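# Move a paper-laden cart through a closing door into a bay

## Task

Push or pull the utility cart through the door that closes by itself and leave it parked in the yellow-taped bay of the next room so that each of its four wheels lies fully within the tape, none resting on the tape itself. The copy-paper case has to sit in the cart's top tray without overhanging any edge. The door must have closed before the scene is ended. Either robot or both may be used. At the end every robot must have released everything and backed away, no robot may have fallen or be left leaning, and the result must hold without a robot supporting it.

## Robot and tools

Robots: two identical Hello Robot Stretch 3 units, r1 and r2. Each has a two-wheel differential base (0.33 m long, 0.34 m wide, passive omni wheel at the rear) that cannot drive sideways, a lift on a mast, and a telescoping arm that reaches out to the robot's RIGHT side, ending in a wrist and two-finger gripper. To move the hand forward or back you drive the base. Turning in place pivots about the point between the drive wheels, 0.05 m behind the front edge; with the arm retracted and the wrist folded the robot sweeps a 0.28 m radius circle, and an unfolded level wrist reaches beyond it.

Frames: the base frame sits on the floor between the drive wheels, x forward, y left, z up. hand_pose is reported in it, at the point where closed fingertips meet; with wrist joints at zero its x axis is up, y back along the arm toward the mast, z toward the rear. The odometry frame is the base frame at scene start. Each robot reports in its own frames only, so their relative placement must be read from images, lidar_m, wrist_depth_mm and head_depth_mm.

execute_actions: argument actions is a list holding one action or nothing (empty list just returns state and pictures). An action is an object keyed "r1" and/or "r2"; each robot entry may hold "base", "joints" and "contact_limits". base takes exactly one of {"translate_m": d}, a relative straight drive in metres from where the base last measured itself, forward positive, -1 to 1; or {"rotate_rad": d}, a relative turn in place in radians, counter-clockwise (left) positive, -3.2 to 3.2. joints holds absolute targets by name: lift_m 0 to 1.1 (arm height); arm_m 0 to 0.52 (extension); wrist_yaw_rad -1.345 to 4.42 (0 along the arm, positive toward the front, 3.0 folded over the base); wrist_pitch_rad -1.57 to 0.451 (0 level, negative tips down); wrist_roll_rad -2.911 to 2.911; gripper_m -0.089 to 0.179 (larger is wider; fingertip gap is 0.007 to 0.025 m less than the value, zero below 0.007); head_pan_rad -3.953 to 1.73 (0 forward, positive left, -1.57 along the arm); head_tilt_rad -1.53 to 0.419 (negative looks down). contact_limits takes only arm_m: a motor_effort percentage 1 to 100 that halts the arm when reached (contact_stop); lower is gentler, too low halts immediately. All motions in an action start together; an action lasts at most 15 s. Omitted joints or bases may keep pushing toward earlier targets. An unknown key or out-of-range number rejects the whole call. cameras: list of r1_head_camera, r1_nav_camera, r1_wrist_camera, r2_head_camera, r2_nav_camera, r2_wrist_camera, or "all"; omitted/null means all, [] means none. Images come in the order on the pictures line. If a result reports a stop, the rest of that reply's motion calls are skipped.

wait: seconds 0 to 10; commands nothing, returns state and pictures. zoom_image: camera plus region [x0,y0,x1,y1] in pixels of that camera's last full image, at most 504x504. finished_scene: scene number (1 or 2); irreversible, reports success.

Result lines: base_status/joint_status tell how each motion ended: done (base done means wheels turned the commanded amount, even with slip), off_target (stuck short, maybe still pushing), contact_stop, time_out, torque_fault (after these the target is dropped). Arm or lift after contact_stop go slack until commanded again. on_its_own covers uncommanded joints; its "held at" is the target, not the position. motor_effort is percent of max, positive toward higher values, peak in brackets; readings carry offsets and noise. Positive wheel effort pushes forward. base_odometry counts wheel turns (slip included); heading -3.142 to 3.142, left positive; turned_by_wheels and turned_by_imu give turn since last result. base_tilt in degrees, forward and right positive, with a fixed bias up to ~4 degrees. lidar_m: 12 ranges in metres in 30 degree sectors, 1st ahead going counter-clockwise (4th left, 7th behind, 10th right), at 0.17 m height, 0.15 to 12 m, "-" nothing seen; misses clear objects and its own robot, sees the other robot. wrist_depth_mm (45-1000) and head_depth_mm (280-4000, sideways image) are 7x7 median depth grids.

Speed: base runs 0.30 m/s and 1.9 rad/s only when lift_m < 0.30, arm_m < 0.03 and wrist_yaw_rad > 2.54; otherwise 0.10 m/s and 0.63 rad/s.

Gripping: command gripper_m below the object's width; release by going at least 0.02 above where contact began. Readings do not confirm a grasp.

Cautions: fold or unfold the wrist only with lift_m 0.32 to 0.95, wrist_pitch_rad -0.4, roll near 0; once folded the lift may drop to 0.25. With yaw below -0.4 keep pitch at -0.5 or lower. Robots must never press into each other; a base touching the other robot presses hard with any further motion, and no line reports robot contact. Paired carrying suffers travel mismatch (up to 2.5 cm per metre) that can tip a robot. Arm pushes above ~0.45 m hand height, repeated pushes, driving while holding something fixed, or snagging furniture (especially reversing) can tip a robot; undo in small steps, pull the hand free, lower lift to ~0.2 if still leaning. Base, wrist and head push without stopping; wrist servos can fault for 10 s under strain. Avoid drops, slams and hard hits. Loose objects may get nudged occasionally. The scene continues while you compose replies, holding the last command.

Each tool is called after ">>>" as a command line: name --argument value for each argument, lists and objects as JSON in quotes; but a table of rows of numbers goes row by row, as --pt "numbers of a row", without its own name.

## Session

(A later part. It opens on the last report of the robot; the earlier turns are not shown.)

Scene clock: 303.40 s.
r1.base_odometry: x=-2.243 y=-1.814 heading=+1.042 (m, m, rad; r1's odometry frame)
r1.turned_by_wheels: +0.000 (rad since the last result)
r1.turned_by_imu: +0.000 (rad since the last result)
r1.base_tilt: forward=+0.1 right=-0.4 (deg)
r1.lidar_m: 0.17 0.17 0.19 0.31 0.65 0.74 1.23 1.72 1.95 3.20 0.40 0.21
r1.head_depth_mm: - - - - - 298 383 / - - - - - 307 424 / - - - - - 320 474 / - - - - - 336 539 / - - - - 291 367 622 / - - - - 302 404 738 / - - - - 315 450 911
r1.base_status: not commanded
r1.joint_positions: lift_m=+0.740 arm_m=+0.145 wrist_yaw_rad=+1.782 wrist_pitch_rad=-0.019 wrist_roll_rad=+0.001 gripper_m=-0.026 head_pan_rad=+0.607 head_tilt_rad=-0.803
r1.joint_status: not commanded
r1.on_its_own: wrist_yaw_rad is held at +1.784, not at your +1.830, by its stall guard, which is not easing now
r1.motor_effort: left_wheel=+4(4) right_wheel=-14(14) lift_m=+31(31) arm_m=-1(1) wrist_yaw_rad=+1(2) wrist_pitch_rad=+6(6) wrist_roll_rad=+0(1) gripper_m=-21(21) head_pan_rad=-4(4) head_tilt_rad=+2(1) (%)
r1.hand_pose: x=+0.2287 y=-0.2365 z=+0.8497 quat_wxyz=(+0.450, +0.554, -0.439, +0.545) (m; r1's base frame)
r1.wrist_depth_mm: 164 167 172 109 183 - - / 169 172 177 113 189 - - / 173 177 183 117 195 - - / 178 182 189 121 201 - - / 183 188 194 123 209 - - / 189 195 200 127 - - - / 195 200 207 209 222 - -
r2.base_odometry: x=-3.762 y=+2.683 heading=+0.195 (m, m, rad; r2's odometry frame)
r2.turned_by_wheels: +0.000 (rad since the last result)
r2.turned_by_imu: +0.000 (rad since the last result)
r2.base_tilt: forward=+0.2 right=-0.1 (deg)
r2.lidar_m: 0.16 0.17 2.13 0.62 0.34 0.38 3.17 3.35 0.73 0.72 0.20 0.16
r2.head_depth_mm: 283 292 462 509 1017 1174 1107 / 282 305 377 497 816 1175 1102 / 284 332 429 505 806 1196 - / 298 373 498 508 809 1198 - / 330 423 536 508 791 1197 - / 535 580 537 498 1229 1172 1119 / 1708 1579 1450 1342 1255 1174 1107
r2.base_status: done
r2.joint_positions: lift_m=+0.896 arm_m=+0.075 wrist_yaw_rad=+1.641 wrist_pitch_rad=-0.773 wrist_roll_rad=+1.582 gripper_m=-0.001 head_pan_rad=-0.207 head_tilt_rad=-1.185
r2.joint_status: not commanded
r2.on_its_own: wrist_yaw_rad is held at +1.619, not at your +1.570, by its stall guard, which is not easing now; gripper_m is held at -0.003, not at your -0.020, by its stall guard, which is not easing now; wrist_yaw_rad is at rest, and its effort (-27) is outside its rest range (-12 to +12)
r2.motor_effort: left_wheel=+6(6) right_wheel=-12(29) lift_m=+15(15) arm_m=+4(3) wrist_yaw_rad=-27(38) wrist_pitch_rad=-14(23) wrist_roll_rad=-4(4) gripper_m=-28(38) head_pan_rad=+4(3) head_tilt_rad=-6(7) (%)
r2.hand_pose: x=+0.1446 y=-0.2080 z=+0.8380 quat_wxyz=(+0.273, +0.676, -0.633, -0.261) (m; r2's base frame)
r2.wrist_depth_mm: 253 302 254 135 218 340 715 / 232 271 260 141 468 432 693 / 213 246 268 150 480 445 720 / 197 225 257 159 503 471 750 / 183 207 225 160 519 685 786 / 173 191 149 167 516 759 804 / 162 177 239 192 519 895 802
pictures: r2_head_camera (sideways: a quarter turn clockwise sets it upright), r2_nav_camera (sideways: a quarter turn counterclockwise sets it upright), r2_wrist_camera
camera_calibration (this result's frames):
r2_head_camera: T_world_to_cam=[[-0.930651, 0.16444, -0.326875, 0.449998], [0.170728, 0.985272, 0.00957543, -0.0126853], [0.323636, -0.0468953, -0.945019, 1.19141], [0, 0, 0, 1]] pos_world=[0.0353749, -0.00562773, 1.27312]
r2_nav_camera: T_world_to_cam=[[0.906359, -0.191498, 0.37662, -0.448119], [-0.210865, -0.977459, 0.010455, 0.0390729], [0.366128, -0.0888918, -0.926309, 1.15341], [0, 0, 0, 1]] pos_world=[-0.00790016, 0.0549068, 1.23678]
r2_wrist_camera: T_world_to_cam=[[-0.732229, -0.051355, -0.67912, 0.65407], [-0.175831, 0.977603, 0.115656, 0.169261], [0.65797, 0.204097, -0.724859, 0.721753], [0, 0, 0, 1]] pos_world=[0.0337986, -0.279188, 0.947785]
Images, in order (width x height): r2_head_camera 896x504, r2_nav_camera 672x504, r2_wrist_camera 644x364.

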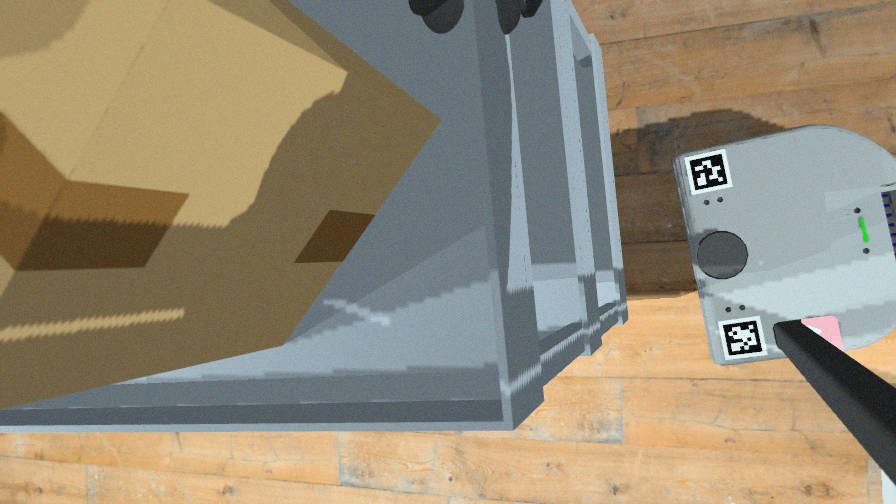

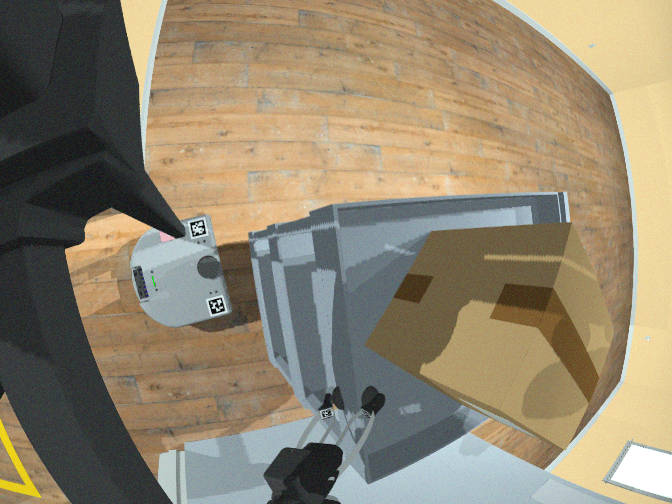

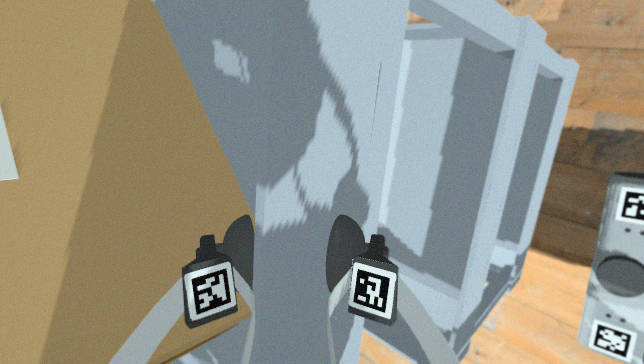

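>>> execute_actions --actions '[{"r2":{"base":{"rotate_rad":-0.10},"joints":{"wrist_yaw_rad":1.66}}}]' --cameras '[]'

>>> execute_actions --actions '[{"r2":{"base":{"translate_m":-0.3}}}]' --cameras '["r2_head_camera","r2_nav_camera"]'

Scene clock: 305.23 s.
r1.base_odometry: x=-2.243 y=-1.814 heading=+1.042 (m, m, rad; r1's odometry frame)
r1.turned_by_wheels: +0.000 (rad since the last result)
r1.turned_by_imu: +0.000 (rad since the last result)
r1.base_tilt: forward=+0.1 right=-0.4 (deg)
r1.lidar_m: 0.17 0.17 0.19 0.31 0.65 0.74 1.23 1.72 1.95 3.19 0.40 0.21
r1.head_depth_mm: - - - - - 298 384 / - - - - - 307 424 / - - - - - 320 475 / - - - - - 336 539 / - - - - 291 367 624 / - - - - 301 404 741 / - - - - 315 450 914
r1.base_status: not commanded
r1.joint_positions: lift_m=+0.740 arm_m=+0.145 wrist_yaw_rad=+1.782 wrist_pitch_rad=-0.019 wrist_roll_rad=+0.001 gripper_m=-0.026 head_pan_rad=+0.607 head_tilt_rad=-0.803
r1.joint_status: not commanded
r1.on_its_own: wrist_yaw_rad is held at +1.784, not at your +1.830, by its stall guard, which is not easing now
r1.motor_effort: left_wheel=+4(4) right_wheel=-14(14) lift_m=+31(31) arm_m=-1(1) wrist_yaw_rad=+2(1) wrist_pitch_rad=+6(6) wrist_roll_rad=+1(1) gripper_m=-20(19) head_pan_rad=-4(4) head_tilt_rad=+2(0) (%)
r1.hand_pose: x=+0.2287 y=-0.2365 z=+0.8497 quat_wxyz=(+0.450, +0.554, -0.439, +0.545) (m; r1's base frame)
r1.wrist_depth_mm: 164 168 173 109 183 - - / 169 172 178 114 189 - - / 174 177 182 117 195 - - / 178 182 189 121 201 - - / 183 188 193 123 209 - - / 189 194 199 127 - - - / 195 201 208 209 223 - -
r2.base_odometry: x=-3.762 y=+2.683 heading=+0.095 (m, m, rad; r2's odometry frame)
r2.turned_by_wheels: -0.100 (rad since the last result)
r2.turned_by_imu: -0.094 (rad since the last result)
r2.base_tilt: forward=+0.2 right=-0.1 (deg)
r2.lidar_m: - 0.15 2.17 0.80 0.33 0.36 3.20 3.37 0.75 0.72 0.19 0.15
r2.head_depth_mm: 283 - 536 509 1217 1176 1102 / 283 291 345 498 807 1169 1104 / 282 307 386 499 799 1197 - / 284 326 437 509 784 1195 - / 287 362 504 510 675 1196 - / 310 407 542 510 488 1172 1123 / 584 611 1401 1333 1247 1176 1109
r2.base_status: done
r2.joint_positions: lift_m=+0.896 arm_m=+0.075 wrist_yaw_rad=+1.688 wrist_pitch_rad=-0.784 wrist_roll_rad=+1.582 gripper_m=-0.001 head_pan_rad=-0.207 head_tilt_rad=-1.185
r2.joint_status: wrist_yaw_rad off_target (ended at +1.688, target +1.660)
r2.on_its_own: gripper_m is held at -0.003, not at your -0.020, by its stall guard, which is still easing; wrist_yaw_rad is at rest, and its effort (-33) is outside its rest range (-12 to +12)
r2.motor_effort: left_wheel=+5(12) right_wheel=-2(29) lift_m=+16(16) arm_m=+3(3) wrist_yaw_rad=-33(37) wrist_pitch_rad=-10(22) wrist_roll_rad=-4(4) gripper_m=-28(29) head_pan_rad=+3(4) head_tilt_rad=-7(7) (%)
r2.hand_pose: x=+0.1417 y=-0.2005 z=+0.8361 quat_wxyz=(+0.283, +0.689, -0.616, -0.258) (m; r2's base frame)
r2.wrist_depth_mm: 270 310 248 142 238 360 707 / 241 284 256 148 470 438 694 / 220 253 267 155 496 450 725 / 201 230 261 162 503 465 762 / 186 210 228 162 509 683 791 / 175 191 147 168 516 696 - / 162 177 207 187 521 886 827
pictures: none
No camera images: the call's "cameras" was empty. Leave "cameras" out to get every camera's image.

Scene clock: 309.30 s.
r1.base_odometry: x=-2.243 y=-1.814 heading=+1.042 (m, m, rad; r1's odometry frame)
r1.turned_by_wheels: +0.000 (rad since the last result)
r1.turned_by_imu: +0.000 (rad since the last result)
r1.base_tilt: forward=+0.1 right=-0.5 (deg)
r1.lidar_m: 0.17 0.17 0.19 0.31 0.65 0.74 1.23 1.72 1.94 3.22 0.40 0.21
r1.head_depth_mm: - - - - - 298 384 / - - - - - 307 424 / - - - - - 320 474 / - - - - - 336 539 / - - - - 290 367 623 / - - - - 301 405 741 / - - - - 315 451 911
r1.base_status: not commanded
r1.joint_positions: lift_m=+0.740 arm_m=+0.145 wrist_yaw_rad=+1.782 wrist_pitch_rad=-0.019 wrist_roll_rad=+0.001 gripper_m=-0.026 head_pan_rad=+0.607 head_tilt_rad=-0.803
r1.joint_status: not commanded
r1.on_its_own: wrist_yaw_rad is held at +1.784, not at your +1.830, by its stall guard, which is not easing now
r1.motor_effort: left_wheel=+4(4) right_wheel=-14(14) lift_m=+31(31) arm_m=-1(1) wrist_yaw_rad=+1(1) wrist_pitch_rad=+6(6) wrist_roll_rad=+1(0) gripper_m=-19(20) head_pan_rad=-4(4) head_tilt_rad=+1(1) (%)
r1.hand_pose: x=+0.2287 y=-0.2365 z=+0.8497 quat_wxyz=(+0.450, +0.554, -0.439, +0.545) (m; r1's base frame)
r1.wrist_depth_mm: 164 168 173 109 183 - - / 168 172 177 113 189 - - / 173 178 183 117 195 - - / 178 183 188 121 201 - - / 184 188 194 123 209 - - / 188 194 199 127 - - - / 195 201 209 209 223 - -
r2.base_odometry: x=-4.060 y=+2.655 heading=+0.095 (m, m, rad; r2's odometry frame)
r2.turned_by_wheels: +0.000 (rad since the last result)
r2.turned_by_imu: +0.001 (rad since the last result)
r2.base_tilt: forward=+0.1 right=-0.1 (deg)
r2.lidar_m: 0.16 0.17 0.26 0.24 2.24 2.96 2.88 3.05 2.71 0.72 0.21 0.16
r2.head_depth_mm: 282 299 374 508 982 1173 1105 / 284 317 397 502 816 1167 1102 / 289 352 455 509 814 1194 - / 316 396 529 508 807 1196 - / 351 457 542 509 800 1197 - / 631 582 537 498 1243 1173 1116 / 1716 1573 1445 1347 1254 912 885
r2.base_status: done
r2.joint_positions: lift_m=+0.896 arm_m=+0.075 wrist_yaw_rad=+1.591 wrist_pitch_rad=-0.772 wrist_roll_rad=+1.579 gripper_m=+0.002 head_pan_rad=-0.207 head_tilt_rad=-1.185
r2.joint_status: not commanded
r2.on_its_own: wrist_yaw_rad is held at +1.609, not at your +1.660, by its stall guard, which is not easing now; gripper_m is held at +0.001, not at your -0.020, by its stall guard, which is not easing now; wrist_yaw_rad is at rest, and its effort (+20) is outside its rest range (-12 to +12)
r2.motor_effort: left_wheel=+0(3) right_wheel=-6(28) lift_m=+16(17) arm_m=+0(3) wrist_yaw_rad=+20(39) wrist_pitch_rad=-15(23) wrist_roll_rad=-3(4) gripper_m=-28(29) head_pan_rad=+4(3) head_tilt_rad=-7(7) (%)
r2.hand_pose: x=+0.1453 y=-0.2168 z=+0.8382 quat_wxyz=(+0.267, +0.660, -0.650, -0.266) (m; r2's base frame)
r2.wrist_depth_mm: 265 312 255 142 243 345 702 / 239 281 263 147 474 435 696 / 218 253 270 154 493 445 719 / 200 228 260 162 507 469 759 / 184 209 222 163 520 671 778 / 173 190 150 167 523 712 788 / 162 177 211 189 533 874 804
pictures: r2_head_camera (sideways: a quarter turn clockwise sets it upright), r2_nav_camera (sideways: a quarter turn counterclockwise sets it upright)
camera_calibration (this result's frames):
r2_head_camera: T_world_to_cam=[[-0.930674, 0.16438, -0.326842, 0.449954], [0.170662, 0.985283, 0.0095767, -0.0126865], [0.323606, -0.0468666, -0.945031, 1.19142], [0, 0, 0, 1]] pos_world=[0.0353742, -0.00562555, 1.27312]
r2_nav_camera: T_world_to_cam=[[0.906385, -0.19144, 0.376586, -0.448076], [-0.210799, -0.977474, 0.0104552, 0.0390722], [0.366102, -0.0888603, -0.926323, 1.15343], [0, 0, 0, 1]] pos_world=[-0.00790614, 0.0549064, 1.23678]
Images, in order (width x height): r2_head_camera 896x504, r2_nav_camera 672x504.

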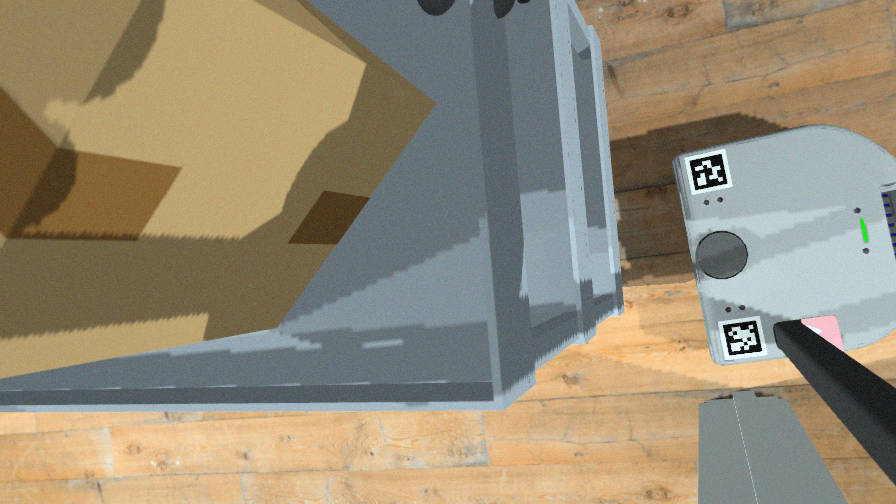

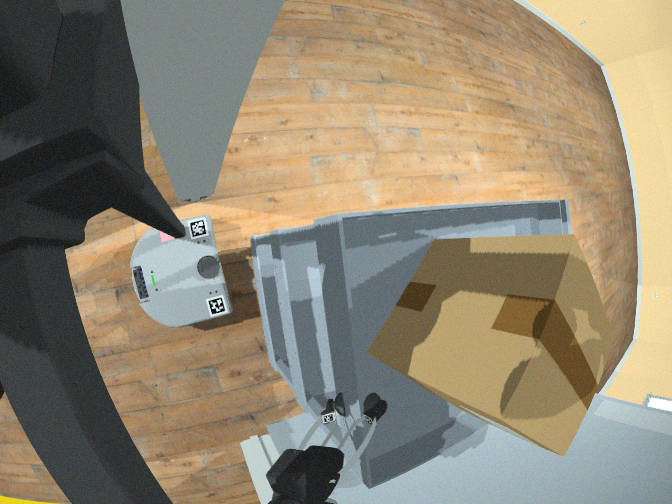

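>>> execute_actions --actions '[{"r2":{"base":{"translate_m":-0.4},"joints":{"wrist_yaw_rad":1.6}}}]' --cameras '["r2_head_camera","r2_nav_camera"]'

Scene clock: 314.60 s.
r1.base_odometry: x=-2.243 y=-1.814 heading=+1.042 (m, m, rad; r1's odometry frame)
r1.turned_by_wheels: +0.000 (rad since the last result)
r1.turned_by_imu: +0.001 (rad since the last result)
r1.base_tilt: forward=+0.1 right=-0.4 (deg)
r1.lidar_m: 0.17 0.17 0.19 0.30 0.65 0.74 1.23 1.72 1.95 3.20 0.40 0.21
r1.head_depth_mm: - - - - - 298 384 / - - - - - 307 424 / - - - - - 320 475 / - - - - - 336 538 / - - - - 291 367 622 / - - - - 301 405 740 / - - - - 315 451 909
r1.base_status: not commanded
r1.joint_positions: lift_m=+0.740 arm_m=+0.145 wrist_yaw_rad=+1.782 wrist_pitch_rad=-0.019 wrist_roll_rad=+0.001 gripper_m=-0.026 head_pan_rad=+0.607 head_tilt_rad=-0.803
r1.joint_status: not commanded
r1.on_its_own: wrist_yaw_rad is held at +1.784, not at your +1.830, by its stall guard, which is not easing now
r1.motor_effort: left_wheel=+4(4) right_wheel=-14(14) lift_m=+31(31) arm_m=-1(1) wrist_yaw_rad=+1(1) wrist_pitch_rad=+6(6) wrist_roll_rad=+1(0) gripper_m=-21(20) head_pan_rad=-4(4) head_tilt_rad=+1(2) (%)
r1.hand_pose: x=+0.2287 y=-0.2365 z=+0.8497 quat_wxyz=(+0.450, +0.554, -0.439, +0.545) (m; r1's base frame)
r1.wrist_depth_mm: 164 167 172 109 183 - - / 169 173 177 113 189 - - / 173 177 182 117 195 - - / 178 183 188 121 200 - - / 183 188 194 123 209 - - / 190 194 199 127 - - - / 195 200 209 208 223 - -
r2.base_odometry: x=-4.458 y=+2.617 heading=+0.095 (m, m, rad; r2's odometry frame)
r2.turned_by_wheels: +0.000 (rad since the last result)
r2.turned_by_imu: +0.001 (rad since the last result)
r2.base_tilt: forward=+0.2 right=-0.1 (deg)
r2.lidar_m: 0.20 0.44 0.52 1.65 2.26 2.55 2.48 2.62 2.70 0.39 0.23 0.20
r2.head_depth_mm: 287 328 403 513 814 1173 1103 / 311 370 455 507 1097 1173 1103 / 349 424 530 514 1029 1199 - / 398 499 548 519 1069 1191 - / 668 582 542 520 1229 1192 - / 1708 1564 1453 1319 1246 1175 1126 / 1719 1576 1447 1101 1222 1174 1108
r2.base_status: done
r2.joint_positions: lift_m=+0.896 arm_m=+0.075 wrist_yaw_rad=+1.525 wrist_pitch_rad=-0.770 wrist_roll_rad=+1.583 gripper_m=+0.002 head_pan_rad=-0.207 head_tilt_rad=-1.186
r2.joint_status: wrist_yaw_rad off_target (ended at +1.525, target +1.600)
r2.on_its_own: wrist_yaw_rad is held at +1.551, not at your +1.600, by its stall guard, which is still easing; gripper_m is held at +0.001, not at your -0.020, by its stall guard, which is not easing now
r2.motor_effort: left_wheel=-1(3) right_wheel=-5(26) lift_m=+17(16) arm_m=+0(0) wrist_yaw_rad=+31(36) wrist_pitch_rad=-15(23) wrist_roll_rad=-5(5) gripper_m=-28(28) head_pan_rad=+3(3) head_tilt_rad=-7(6) (%)
r2.hand_pose: x=+0.1454 y=-0.2279 z=+0.8384 quat_wxyz=(+0.256, +0.638, -0.672, -0.275) (m; r2's base frame)
r2.wrist_depth_mm: 237 283 255 129 174 317 706 / 219 256 264 136 461 423 691 / 205 236 265 146 482 443 704 / 191 218 254 157 502 467 743 / 179 202 223 160 514 723 768 / 170 187 150 172 522 842 794 / 161 177 314 199 513 920 792
pictures: r2_head_camera (sideways: a quarter turn clockwise sets it upright), r2_nav_camera (sideways: a quarter turn counterclockwise sets it upright)
camera_calibration (this result's frames):
r2_head_camera: T_world_to_cam=[[-0.930682, 0.164353, -0.326831, 0.449941], [0.170633, 0.985288, 0.00957709, -0.0126869], [0.323597, -0.0468551, -0.945034, 1.19143], [0, 0, 0, 1]] pos_world=[0.0353741, -0.00562463, 1.27312]
r2_nav_camera: T_world_to_cam=[[0.906394, -0.191414, 0.376576, -0.448063], [-0.21077, -0.97748, 0.0104552, 0.039072], [0.366094, -0.0888476, -0.926327, 1.15343], [0, 0, 0, 1]] pos_world=[-0.00790843, 0.0549061, 1.23678]
Images, in order (width x height): r2_head_camera 896x504, r2_nav_camera 672x504.

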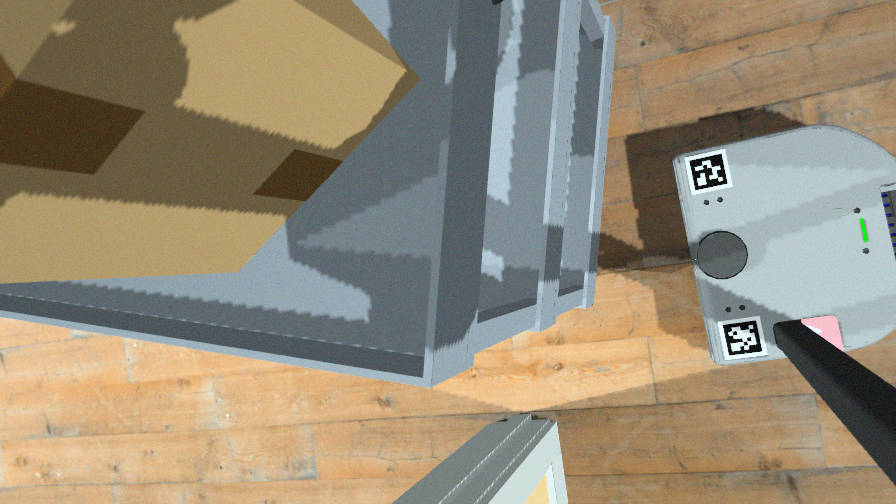

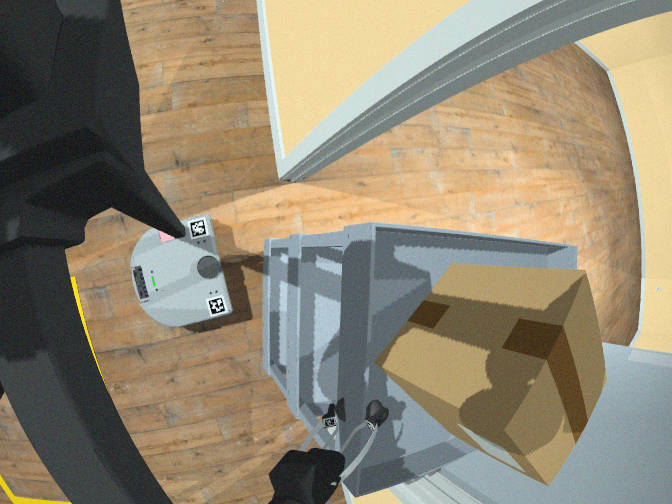

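>>> execute_actions --actions '[{"r2":{"joints":{"arm_m":0.155,"wrist_yaw_rad":1.55},"contact_limits":{"arm_m":30}}}]' --cameras '["r2_head_camera","r2_nav_camera"]'

Scene clock: 316.87 s.
r1.base_odometry: x=-2.243 y=-1.814 heading=+1.042 (m, m, rad; r1's odometry frame)
r1.turned_by_wheels: +0.000 (rad since the last result)
r1.turned_by_imu: +0.000 (rad since the last result)
r1.base_tilt: forward=+0.1 right=-0.4 (deg)
r1.lidar_m: 0.17 0.17 0.19 0.31 0.65 0.74 1.23 1.72 1.95 3.21 0.40 0.21
r1.head_depth_mm: - - - - - 298 384 / - - - - - 307 424 / - - - - - 320 475 / - - - - - 336 538 / - - - - 291 367 624 / - - - - 302 404 741 / - - - - 315 450 911
r1.base_status: not commanded
r1.joint_positions: lift_m=+0.740 arm_m=+0.145 wrist_yaw_rad=+1.782 wrist_pitch_rad=-0.019 wrist_roll_rad=+0.001 gripper_m=-0.026 head_pan_rad=+0.607 head_tilt_rad=-0.803
r1.joint_status: not commanded
r1.on_its_own: wrist_yaw_rad is held at +1.784, not at your +1.830, by its stall guard, which is not easing now
r1.motor_effort: left_wheel=+4(4) right_wheel=-13(14) lift_m=+31(31) arm_m=-1(1) wrist_yaw_rad=+2(2) wrist_pitch_rad=+7(6) wrist_roll_rad=+0(1) gripper_m=-20(20) head_pan_rad=-4(4) head_tilt_rad=+2(2) (%)
r1.hand_pose: x=+0.2287 y=-0.2365 z=+0.8497 quat_wxyz=(+0.450, +0.554, -0.439, +0.545) (m; r1's base frame)
r1.wrist_depth_mm: 164 168 173 109 183 - - / 168 172 177 113 189 - - / 173 177 183 117 195 - - / 178 183 188 121 201 - - / 183 189 195 123 210 - - / 189 195 199 127 - - - / 195 201 209 208 223 - -
r2.base_odometry: x=-4.458 y=+2.617 heading=+0.095 (m, m, rad; r2's odometry frame)
r2.turned_by_wheels: +0.000 (rad since the last result)
r2.turned_by_imu: +0.009 (rad since the last result)
r2.base_tilt: forward=+0.2 right=-0.1 (deg)
r2.lidar_m: 0.18 0.44 0.52 1.71 2.27 2.53 2.49 2.61 2.69 0.44 0.22 0.18
r2.head_depth_mm: 317 375 455 511 1030 1173 1107 / 346 414 515 515 1030 1173 1102 / 380 464 543 514 1098 1199 - / 652 595 549 508 1028 1197 - / 1698 1573 1453 1346 1254 1195 - / 1723 1566 1437 1343 1251 1173 1128 / 1717 1571 1456 1060 1231 1172 1110
r2.base_status: not commanded
r2.joint_positions: lift_m=+0.896 arm_m=+0.154 wrist_yaw_rad=+1.575 wrist_pitch_rad=-0.798 wrist_roll_rad=+1.585 gripper_m=+0.002 head_pan_rad=-0.207 head_tilt_rad=-1.186
r2.joint_status: wrist_yaw_rad off_target (ended at +1.575, target +1.550); the others done
r2.on_its_own: gripper_m is held at +0.001, not at your -0.020, by its stall guard, which is not easing now; wrist_yaw_rad is at rest, and its effort (-30) is outside its rest range (-12 to +12)
r2.motor_effort: left_wheel=+1(5) right_wheel=+5(7) lift_m=+17(16) arm_m=+6(8) wrist_yaw_rad=-30(55) wrist_pitch_rad=-4(15) wrist_roll_rad=-6(7) gripper_m=-28(29) head_pan_rad=+3(3) head_tilt_rad=-7(6) (%)
r2.contact_limits: arm_m 30 (drawing in: default 14, maximum 24; extending or still: default 22, maximum 35)
r2.hand_pose: x=+0.1401 y=-0.2987 z=+0.8338 quat_wxyz=(+0.271, +0.651, -0.652, -0.279) (m; r2's base frame)
r2.wrist_depth_mm: 256 295 241 136 239 357 693 / 233 273 250 143 466 433 699 / 213 246 260 151 487 453 728 / 197 226 254 160 505 658 743 / 183 207 226 164 525 729 773 / 172 190 146 172 510 828 801 / 161 176 222 191 524 894 809
pictures: r2_head_camera (sideways: a quarter turn clockwise sets it upright), r2_nav_camera (sideways: a quarter turn counterclockwise sets it upright)
camera_calibration (this result's frames):
r2_head_camera: T_world_to_cam=[[-0.930692, 0.164298, -0.32683, 0.44994], [0.170575, 0.985298, 0.00957712, -0.0126865], [0.323599, -0.0468357, -0.945034, 1.19143], [0, 0, 0, 1]] pos_world=[0.0353744, -0.00562289, 1.27312]
r2_nav_camera: T_world_to_cam=[[0.906406, -0.191361, 0.376575, -0.448062], [-0.210712, -0.977492, 0.0104552, 0.0390716], [0.366099, -0.0888257, -0.926327, 1.15343], [0, 0, 0, 1]] pos_world=[-0.00791175, 0.0549053, 1.23678]
Images, in order (width x height): r2_head_camera 896x504, r2_nav_camera 672x504.

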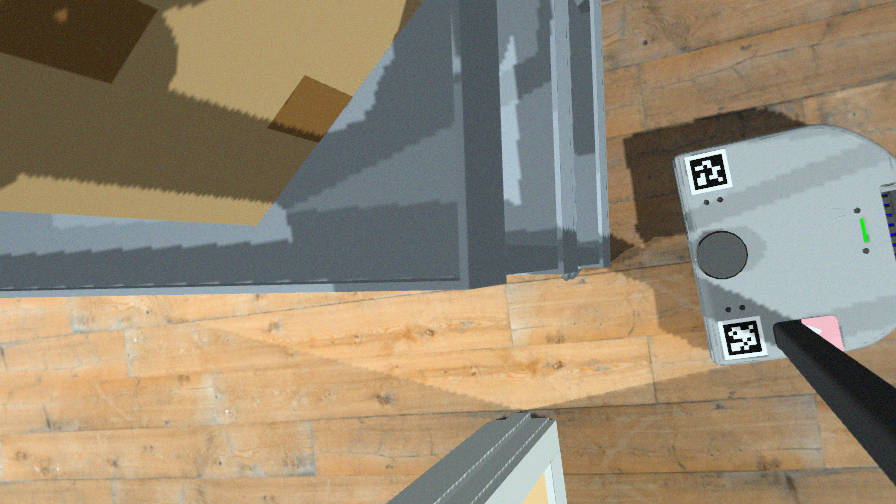

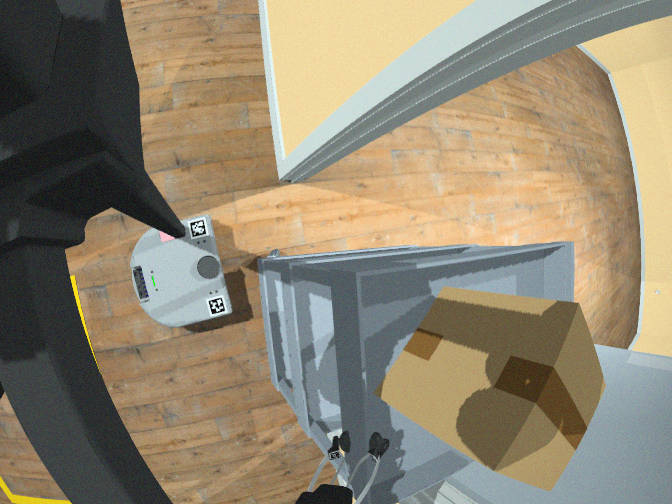

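>>> execute_actions --actions '[{"r2":{"base":{"rotate_rad":-0.08},"joints":{"wrist_yaw_rad":1.62}}}]' --cameras '[]'

>>> execute_actions --actions '[{"r2":{"base":{"translate_m":-0.35},"joints":{"arm_m":0.185},"contact_limits":{"arm_m":30}}}]' --cameras '["r2_head_camera","r2_nav_camera"]'

Scene clock: 318.13 s.
r1.base_odometry: x=-2.243 y=-1.814 heading=+1.042 (m, m, rad; r1's odometry frame)
r1.turned_by_wheels: +0.000 (rad since the last result)
r1.turned_by_imu: +0.000 (rad since the last result)
r1.base_tilt: forward=+0.1 right=-0.4 (deg)
r1.lidar_m: 0.17 0.17 0.19 0.31 0.65 0.74 1.22 1.72 1.95 3.20 0.40 0.21
r1.head_depth_mm: - - - - - 298 384 / - - - - - 307 424 / - - - - - 320 474 / - - - - - 336 538 / - - - - 291 367 623 / - - - - 301 405 741 / - - - - 315 450 914
r1.base_status: not commanded
r1.joint_positions: lift_m=+0.740 arm_m=+0.145 wrist_yaw_rad=+1.782 wrist_pitch_rad=-0.019 wrist_roll_rad=+0.001 gripper_m=-0.026 head_pan_rad=+0.607 head_tilt_rad=-0.803
r1.joint_status: not commanded
r1.on_its_own: wrist_yaw_rad is held at +1.784, not at your +1.830, by its stall guard, which is not easing now
r1.motor_effort: left_wheel=+4(4) right_wheel=-14(14) lift_m=+31(31) arm_m=-1(1) wrist_yaw_rad=+2(2) wrist_pitch_rad=+6(6) wrist_roll_rad=+0(1) gripper_m=-20(20) head_pan_rad=-4(4) head_tilt_rad=+1(2) (%)
r1.hand_pose: x=+0.2287 y=-0.2365 z=+0.8497 quat_wxyz=(+0.450, +0.554, -0.439, +0.545) (m; r1's base frame)
r1.wrist_depth_mm: 164 168 172 109 183 - - / 169 172 177 114 189 - - / 173 177 182 117 195 - - / 179 183 188 121 201 - - / 184 188 194 123 208 - - / 189 195 198 127 - - - / 196 200 208 209 222 - -
r2.base_odometry: x=-4.458 y=+2.617 heading=+0.015 (m, m, rad; r2's odometry frame)
r2.turned_by_wheels: -0.080 (rad since the last result)
r2.turned_by_imu: -0.077 (rad since the last result)
r2.base_tilt: forward=+0.2 right=-0.1 (deg)
r2.lidar_m: 0.16 0.44 0.46 1.24 2.22 2.59 2.48 2.56 2.74 1.48 0.21 0.16
r2.head_depth_mm: 301 358 442 508 1107 1176 1106 / 325 391 492 508 1034 1176 1108 / 352 431 535 509 817 1194 - / 634 580 548 509 858 1198 - / 660 618 1418 1327 1255 1200 - / 1718 1572 1451 1343 1262 1179 1121 / 1709 1568 1446 1350 1222 1181 1110
r2.base_status: done
r2.joint_positions: lift_m=+0.896 arm_m=+0.155 wrist_yaw_rad=+1.605 wrist_pitch_rad=-0.761 wrist_roll_rad=+1.580 gripper_m=+0.002 head_pan_rad=-0.207 head_tilt_rad=-1.186
r2.joint_status: all done
r2.on_its_own: gripper_m is held at +0.001, not at your -0.020, by its stall guard, which is not easing now; wrist_yaw_rad is at rest, and its effort (+17) is outside its rest range (-12 to +12)
r2.motor_effort: left_wheel=+4(12) right_wheel=-11(35) lift_m=+17(17) arm_m=+2(4) wrist_yaw_rad=+17(14) wrist_pitch_rad=-19(27) wrist_roll_rad=-4(6) gripper_m=-28(29) head_pan_rad=+4(3) head_tilt_rad=-7(7) (%)
r2.hand_pose: x=+0.1473 y=-0.2941 z=+0.8399 quat_wxyz=(+0.265, +0.666, -0.646, -0.261) (m; r2's base frame)
r2.wrist_depth_mm: 276 324 259 146 245 349 712 / 246 289 269 152 478 436 687 / 223 258 277 158 495 448 708 / 203 232 261 165 511 468 738 / 188 211 223 164 526 647 764 / 175 192 151 168 524 654 789 / 163 178 204 188 532 861 807
pictures: none
No camera images: the call's "cameras" was empty. Leave "cameras" out to get every camera's image.

Scene clock: 322.67 s.
r1.base_odometry: x=-2.243 y=-1.814 heading=+1.042 (m, m, rad; r1's odometry frame)
r1.turned_by_wheels: +0.000 (rad since the last result)
r1.turned_by_imu: +0.000 (rad since the last result)
r1.base_tilt: forward=+0.0 right=-0.4 (deg)
r1.lidar_m: 0.17 0.17 0.19 0.31 0.66 0.74 1.23 1.72 1.94 3.23 0.40 0.21
r1.head_depth_mm: - - - - - 298 383 / - - - - - 307 424 / - - - - - 320 474 / - - - - - 336 537 / - - - - 290 367 623 / - - - - 301 405 740 / - - - - 315 450 912
r1.base_status: not commanded
r1.joint_positions: lift_m=+0.740 arm_m=+0.145 wrist_yaw_rad=+1.782 wrist_pitch_rad=-0.019 wrist_roll_rad=+0.001 gripper_m=-0.026 head_pan_rad=+0.607 head_tilt_rad=-0.803
r1.joint_status: not commanded
r1.on_its_own: wrist_yaw_rad is held at +1.784, not at your +1.830, by its stall guard, which is not easing now
r1.motor_effort: left_wheel=+4(4) right_wheel=-14(14) lift_m=+31(31) arm_m=-1(1) wrist_yaw_rad=+2(2) wrist_pitch_rad=+6(6) wrist_roll_rad=+1(0) gripper_m=-19(20) head_pan_rad=-5(4) head_tilt_rad=+1(1) (%)
r1.hand_pose: x=+0.2287 y=-0.2365 z=+0.8497 quat_wxyz=(+0.450, +0.554, -0.439, +0.545) (m; r1's base frame)
r1.wrist_depth_mm: 164 168 173 109 183 - - / 169 173 178 114 188 - - / 173 177 182 118 195 - - / 177 183 188 121 201 - - / 182 188 194 122 209 - - / 189 194 199 128 - - - / 195 200 210 209 223 - -
r2.base_odometry: x=-4.808 y=+2.611 heading=+0.016 (m, m, rad; r2's odometry frame)
r2.turned_by_wheels: +0.000 (rad since the last result)
r2.turned_by_imu: +0.002 (rad since the last result)
r2.base_tilt: forward=+0.2 right=-0.1 (deg)
r2.lidar_m: 0.29 0.74 0.97 2.14 2.21 2.22 2.13 2.20 2.76 0.48 0.25 0.20
r2.head_depth_mm: 369 434 527 520 1115 1170 1102 / 403 481 541 520 1115 1172 1104 / 650 588 549 520 1106 1196 - / 1674 1527 1418 1317 1229 1197 - / 1715 1564 1444 1344 1252 1196 - / 1719 1574 1457 1344 1251 1177 1124 / 1714 1569 1422 1329 1252 1174 1110
r2.base_status: done
r2.joint_positions: lift_m=+0.896 arm_m=+0.185 wrist_yaw_rad=+1.510 wrist_pitch_rad=-0.755 wrist_roll_rad=+1.576 gripper_m=+0.002 head_pan_rad=-0.207 head_tilt_rad=-1.186
r2.joint_status: all done
r2.on_its_own: wrist_yaw_rad is held at +1.519, not at your +1.620, by its stall guard, which is not easing now; gripper_m is held at +0.001, not at your -0.020, by its stall guard, which is not easing now; wrist_pitch_rad is at rest, and its effort (-21) is outside its rest range (-20 to +32)
r2.motor_effort: left_wheel=+4(12) right_wheel=-10(44) lift_m=+18(18) arm_m=+1(5) wrist_yaw_rad=+10(40) wrist_pitch_rad=-21(33) wrist_roll_rad=-2(3) gripper_m=-30(30) head_pan_rad=+2(3) head_tilt_rad=-7(7) (%)
r2.contact_limits: arm_m 30 (drawing in: default 14, maximum 24; extending or still: default 22, maximum 35)
r2.hand_pose: x=+0.1481 y=-0.3405 z=+0.8408 quat_wxyz=(+0.252, +0.636, -0.678, -0.270) (m; r2's base frame)
r2.wrist_depth_mm: 273 327 265 147 241 343 704 / 245 288 273 154 475 429 682 / 224 258 280 160 499 447 704 / 205 231 262 167 510 471 748 / 189 213 228 167 518 646 762 / 176 193 154 172 528 665 778 / 165 181 204 193 521 870 789
pictures: r2_head_camera (sideways: a quarter turn clockwise sets it upright), r2_nav_camera (sideways: a quarter turn counterclockwise sets it upright)
camera_calibration (this result's frames):
r2_head_camera: T_world_to_cam=[[-0.930777, 0.164258, -0.326608, 0.449651], [0.170518, 0.985308, 0.00958546, -0.0126971], [0.323384, -0.0467705, -0.945111, 1.19153], [0, 0, 0, 1]] pos_world=[0.0353681, -0.00561974, 1.27311]
r2_nav_camera: T_world_to_cam=[[0.906504, -0.191324, 0.376357, -0.447778], [-0.210651, -0.977505, 0.0104565, 0.0390696], [0.365891, -0.0887589, -0.926416, 1.15355], [0, 0, 0, 1]] pos_world=[-0.00793005, 0.0549076, 1.23678]
Images, in order (width x height): r2_head_camera 896x504, r2_nav_camera 672x504.

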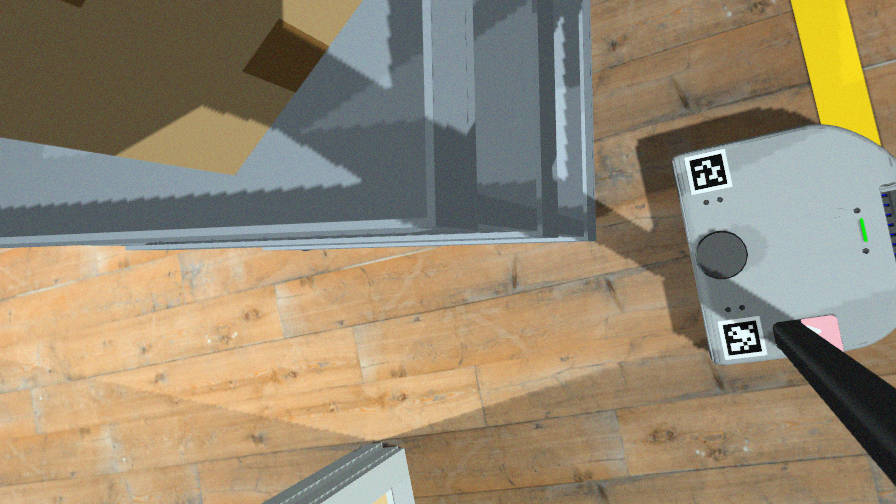

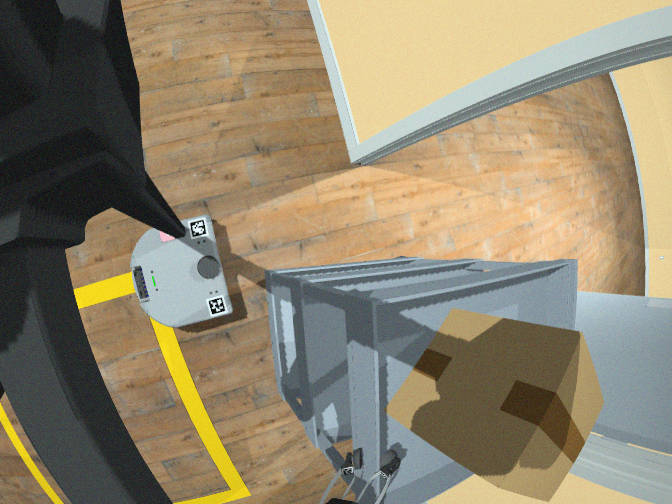

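>>> execute_actions --actions '[{"r2":{"base":{"translate_m":-0.3},"joints":{"arm_m":0.25,"wrist_yaw_rad":1.55},"contact_limits":{"arm_m":30}}}]' --cameras '["r2_head_camera","r2_nav_camera"]'

Scene clock: 327.40 s.
r1.base_odometry: x=-2.243 y=-1.814 heading=+1.042 (m, m, rad; r1's odometry frame)
r1.turned_by_wheels: +0.000 (rad since the last result)
r1.turned_by_imu: +0.000 (rad since the last result)
r1.base_tilt: forward=+0.1 right=-0.4 (deg)
r1.lidar_m: 0.17 0.17 0.19 0.31 0.65 0.74 1.23 1.72 1.94 3.19 0.40 0.21
r1.head_depth_mm: - - - - - 298 383 / - - - - - 307 424 / - - - - - 320 475 / - - - - - 336 538 / - - - - 291 367 624 / - - - - 301 404 740 / - - - - 315 451 912
r1.base_status: not commanded
r1.joint_positions: lift_m=+0.740 arm_m=+0.145 wrist_yaw_rad=+1.782 wrist_pitch_rad=-0.019 wrist_roll_rad=+0.001 gripper_m=-0.026 head_pan_rad=+0.607 head_tilt_rad=-0.803
r1.joint_status: not commanded
r1.on_its_own: wrist_yaw_rad is held at +1.784, not at your +1.830, by its stall guard, which is not easing now
r1.motor_effort: left_wheel=+4(4) right_wheel=-14(14) lift_m=+31(31) arm_m=-1(1) wrist_yaw_rad=+2(1) wrist_pitch_rad=+6(6) wrist_roll_rad=+0(0) gripper_m=-20(20) head_pan_rad=-4(4) head_tilt_rad=+1(0) (%)
r1.hand_pose: x=+0.2287 y=-0.2365 z=+0.8497 quat_wxyz=(+0.450, +0.554, -0.439, +0.545) (m; r1's base frame)
r1.wrist_depth_mm: 164 168 173 109 183 - - / 168 172 177 114 187 - - / 173 178 183 117 195 - - / 178 182 189 121 201 - - / 184 189 194 123 209 - - / 189 195 198 127 - - - / 195 200 209 210 222 - -
r2.base_odometry: x=-5.108 y=+2.606 heading=+0.016 (m, m, rad; r2's odometry frame)
r2.turned_by_wheels: +0.000 (rad since the last result)
r2.turned_by_imu: +0.046 (rad since the last result)
r2.base_tilt: forward=+0.2 right=-0.1 (deg)
r2.lidar_m: 1.02 1.03 1.45 2.15 2.24 1.90 1.83 1.92 2.66 0.51 0.26 0.24
r2.head_depth_mm: 460 516 549 525 1115 1178 1105 / 648 587 543 525 1117 1175 1107 / 842 957 934 867 1219 1192 - / 1716 1576 1449 1339 1257 1196 - / 1710 1577 1453 1346 1252 1196 - / 1708 1575 1450 1346 1253 1172 1121 / 1717 1401 1439 1343 1253 1174 1107
r2.base_status: done
r2.joint_positions: lift_m=+0.896 arm_m=+0.250 wrist_yaw_rad=+1.479 wrist_pitch_rad=-0.754 wrist_roll_rad=+1.578 gripper_m=+0.002 head_pan_rad=-0.207 head_tilt_rad=-1.186
r2.joint_status: wrist_yaw_rad off_target (ended at +1.479, target +1.550); the others done
r2.on_its_own: wrist_yaw_rad is held at +1.501, not at your +1.550, by its stall guard, which is not easing now; gripper_m is held at +0.001, not at your -0.020, by its stall guard, which is not easing now; wrist_yaw_rad is at rest, and its effort (+24) is outside its rest range (-12 to +12); wrist_pitch_rad is at rest, and its effort (-22) is outside its rest range (-20 to +32)
r2.motor_effort: left_wheel=+2(9) right_wheel=-9(35) lift_m=+18(18) arm_m=+1(10) wrist_yaw_rad=+24(49) wrist_pitch_rad=-22(30) wrist_roll_rad=-3(4) gripper_m=-30(30) head_pan_rad=+4(3) head_tilt_rad=-7(7) (%)
r2.contact_limits: arm_m 30 (drawing in: default 14, maximum 24; extending or still: default 22, maximum 35)
r2.hand_pose: x=+0.1479 y=-0.4107 z=+0.8410 quat_wxyz=(+0.246, +0.626, -0.688, -0.274) (m; r2's base frame)
r2.wrist_depth_mm: 279 325 264 150 241 353 716 / 251 293 275 155 479 438 698 / 226 260 282 161 500 450 714 / 205 235 266 168 514 470 736 / 190 214 228 167 527 487 754 / 176 194 154 172 528 633 789 / 165 180 201 190 526 854 780
pictures: r2_head_camera (sideways: a quarter turn clockwise sets it upright), r2_nav_camera (sideways: a quarter turn counterclockwise sets it upright)
camera_calibration (this result's frames):
r2_head_camera: T_world_to_cam=[[-0.930781, 0.164239, -0.326608, 0.449651], [0.170498, 0.985311, 0.00958546, -0.0126969], [0.323385, -0.0467641, -0.945111, 1.19153], [0, 0, 0, 1]] pos_world=[0.0353682, -0.00561915, 1.27311]
r2_nav_camera: T_world_to_cam=[[0.906508, -0.191306, 0.376357, -0.447778], [-0.210631, -0.97751, 0.0104565, 0.0390695], [0.365893, -0.0887516, -0.926416, 1.15355], [0, 0, 0, 1]] pos_world=[-0.00793114, 0.0549073, 1.23678]
Images, in order (width x height): r2_head_camera 896x504, r2_nav_camera 672x504.

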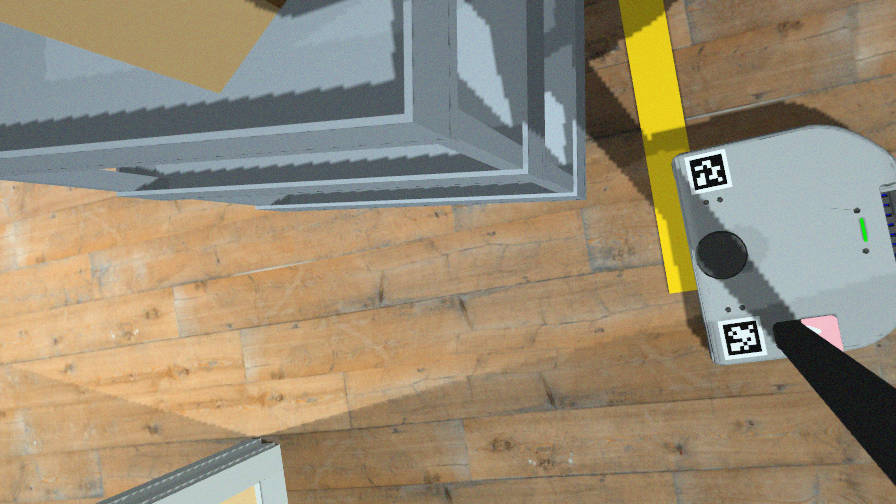

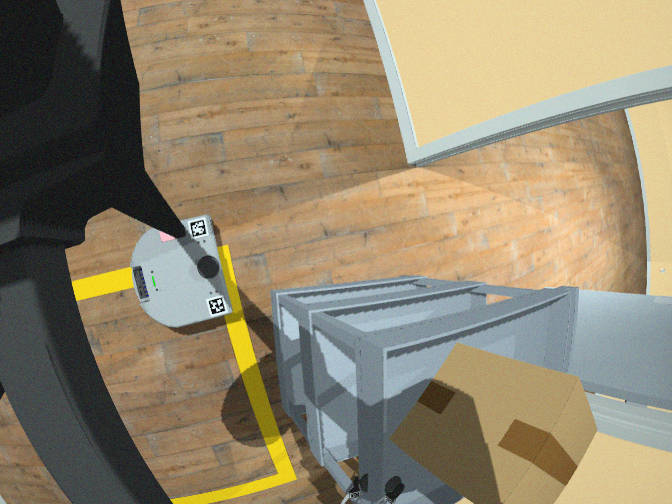

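>>> execute_actions --actions '[{"r2":{"base":{"translate_m":-0.35},"joints":{"arm_m":0.33,"wrist_yaw_rad":1.52,"head_pan_rad":-0.5,"head_tilt_rad":-1.1},"contact_limits":{"arm_m":30}}}]' --cameras '["r2_head_camera","r2_nav_camera"]'

Scene clock: 332.20 s.
r1.base_odometry: x=-2.243 y=-1.814 heading=+1.042 (m, m, rad; r1's odometry frame)
r1.turned_by_wheels: +0.000 (rad since the last result)
r1.turned_by_imu: +0.000 (rad since the last result)
r1.base_tilt: forward=+0.1 right=-0.3 (deg)
r1.lidar_m: 0.17 0.17 0.19 0.31 0.66 0.74 1.23 1.72 1.94 3.21 0.40 0.21
r1.head_depth_mm: - - - - - 298 383 / - - - - - 307 424 / - - - - - 320 474 / - - - - - 336 539 / - - - - 291 367 623 / - - - - 301 404 740 / - - - - 315 451 912
r1.base_status: not commanded
r1.joint_positions: lift_m=+0.740 arm_m=+0.145 wrist_yaw_rad=+1.782 wrist_pitch_rad=-0.019 wrist_roll_rad=+0.001 gripper_m=-0.026 head_pan_rad=+0.607 head_tilt_rad=-0.803
r1.joint_status: not commanded
r1.on_its_own: wrist_yaw_rad is held at +1.784, not at your +1.830, by its stall guard, which is not easing now
r1.motor_effort: left_wheel=+4(4) right_wheel=-14(14) lift_m=+31(31) arm_m=-1(1) wrist_yaw_rad=+2(2) wrist_pitch_rad=+6(6) wrist_roll_rad=+1(0) gripper_m=-21(20) head_pan_rad=-4(4) head_tilt_rad=+1(1) (%)
r1.hand_pose: x=+0.2287 y=-0.2365 z=+0.8497 quat_wxyz=(+0.450, +0.554, -0.439, +0.545) (m; r1's base frame)
r1.wrist_depth_mm: 164 168 172 109 183 - - / 168 172 178 114 188 - - / 174 177 183 117 194 - - / 178 182 188 121 201 - - / 183 188 194 123 209 - - / 190 195 199 128 - - - / 196 200 209 209 222 - -
r2.base_odometry: x=-5.458 y=+2.600 heading=+0.016 (m, m, rad; r2's odometry frame)
r2.turned_by_wheels: +0.000 (rad since the last result)
r2.turned_by_imu: +0.050 (rad since the last result)
r2.base_tilt: forward=+0.1 right=-0.1 (deg)
r2.lidar_m: 1.37 1.42 2.06 2.16 1.97 1.52 1.49 1.58 2.28 0.55 0.28 0.31
r2.head_depth_mm: 436 517 578 849 1232 1183 1098 / 464 547 585 553 1148 1181 1110 / 734 651 589 885 1115 1193 - / 732 683 985 1281 1279 1177 - / 1823 1654 1513 1401 1278 1177 - / 1921 1705 1537 1400 1281 1181 1098 / 1921 1705 1545 1388 1278 1178 1094
r2.base_status: done
r2.joint_positions: lift_m=+0.896 arm_m=+0.330 wrist_yaw_rad=+1.453 wrist_pitch_rad=-0.755 wrist_roll_rad=+1.574 gripper_m=+0.002 head_pan_rad=-0.493 head_tilt_rad=-1.100
r2.joint_status: wrist_yaw_rad off_target (ended at +1.453, target +1.520); the others done
r2.on_its_own: wrist_yaw_rad is held at +1.472, not at your +1.520, by its stall guard, which is not easing now; gripper_m is held at +0.001, not at your -0.020, by its stall guard, which is not easing now; wrist_yaw_rad is at rest, and its effort (+21) is outside its rest range (-12 to +12); wrist_pitch_rad is at rest, and its effort (-21) is outside its rest range (-20 to +32)
r2.motor_effort: left_wheel=+4(10) right_wheel=-10(38) lift_m=+18(18) arm_m=+0(7) wrist_yaw_rad=+21(51) wrist_pitch_rad=-21(30) wrist_roll_rad=-2(3) gripper_m=-30(32) head_pan_rad=-3(23) head_tilt_rad=+0(7) (%)
r2.contact_limits: arm_m 30 (drawing in: default 14, maximum 24; extending or still: default 22, maximum 35)
r2.hand_pose: x=+0.1474 y=-0.4951 z=+0.8410 quat_wxyz=(+0.244, +0.617, -0.695, -0.277) (m; r2's base frame)
r2.wrist_depth_mm: 317 326 265 159 261 777 705 / 266 314 274 163 492 439 691 / 237 272 282 166 499 451 712 / 214 242 274 171 516 467 727 / 194 218 232 168 526 481 748 / 178 195 154 171 533 493 762 / 166 181 203 185 522 563 778
pictures: r2_head_camera (sideways: a quarter turn clockwise sets it upright), r2_nav_camera (sideways: a quarter turn counterclockwise sets it upright)
camera_calibration (this result's frames):
r2_head_camera: T_world_to_cam=[[-0.818894, 0.405453, -0.406226, 0.552663], [0.441105, 0.897432, 0.00651742, -0.0103543], [0.367203, -0.173852, -0.913749, 1.15054], [0, 0, 0, 1]] pos_world=[0.03466, -0.0147642, 1.27588]
r2_nav_camera: T_world_to_cam=[[0.784278, -0.422584, 0.454237, -0.548469], [-0.478782, -0.877877, 0.00995381, 0.0413585], [0.394558, -0.225287, -0.890825, 1.10714], [0, 0, 0, 1]] pos_world=[0.0131229, 0.0539579, 1.23499]
Images, in order (width x height): r2_head_camera 896x504, r2_nav_camera 672x504.

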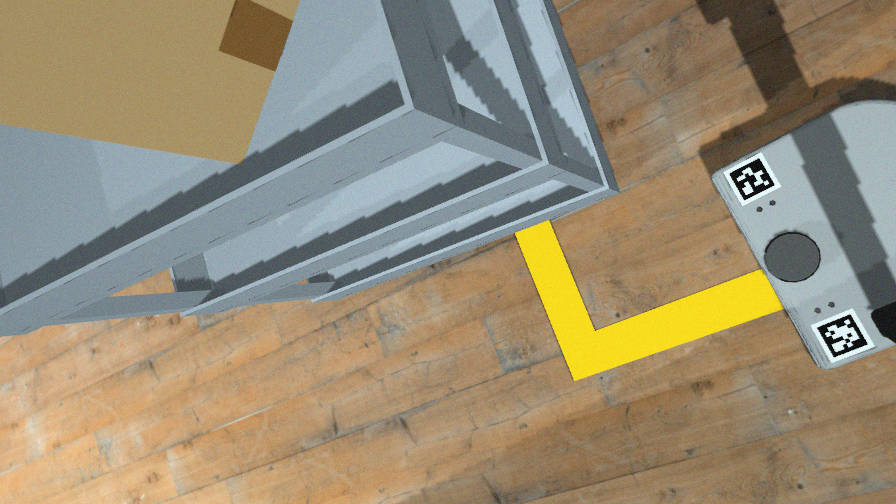

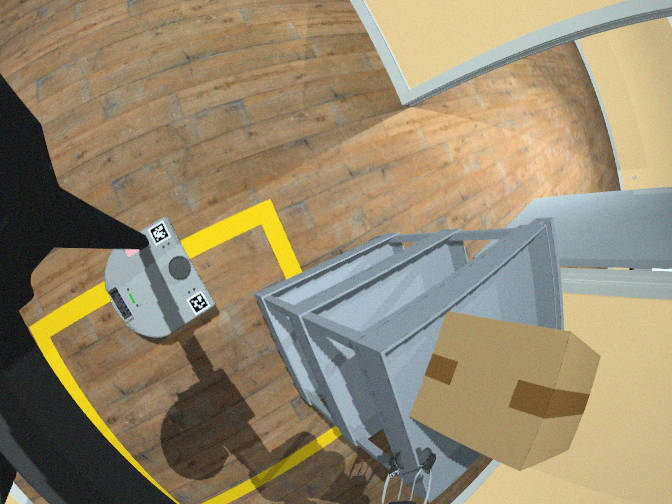

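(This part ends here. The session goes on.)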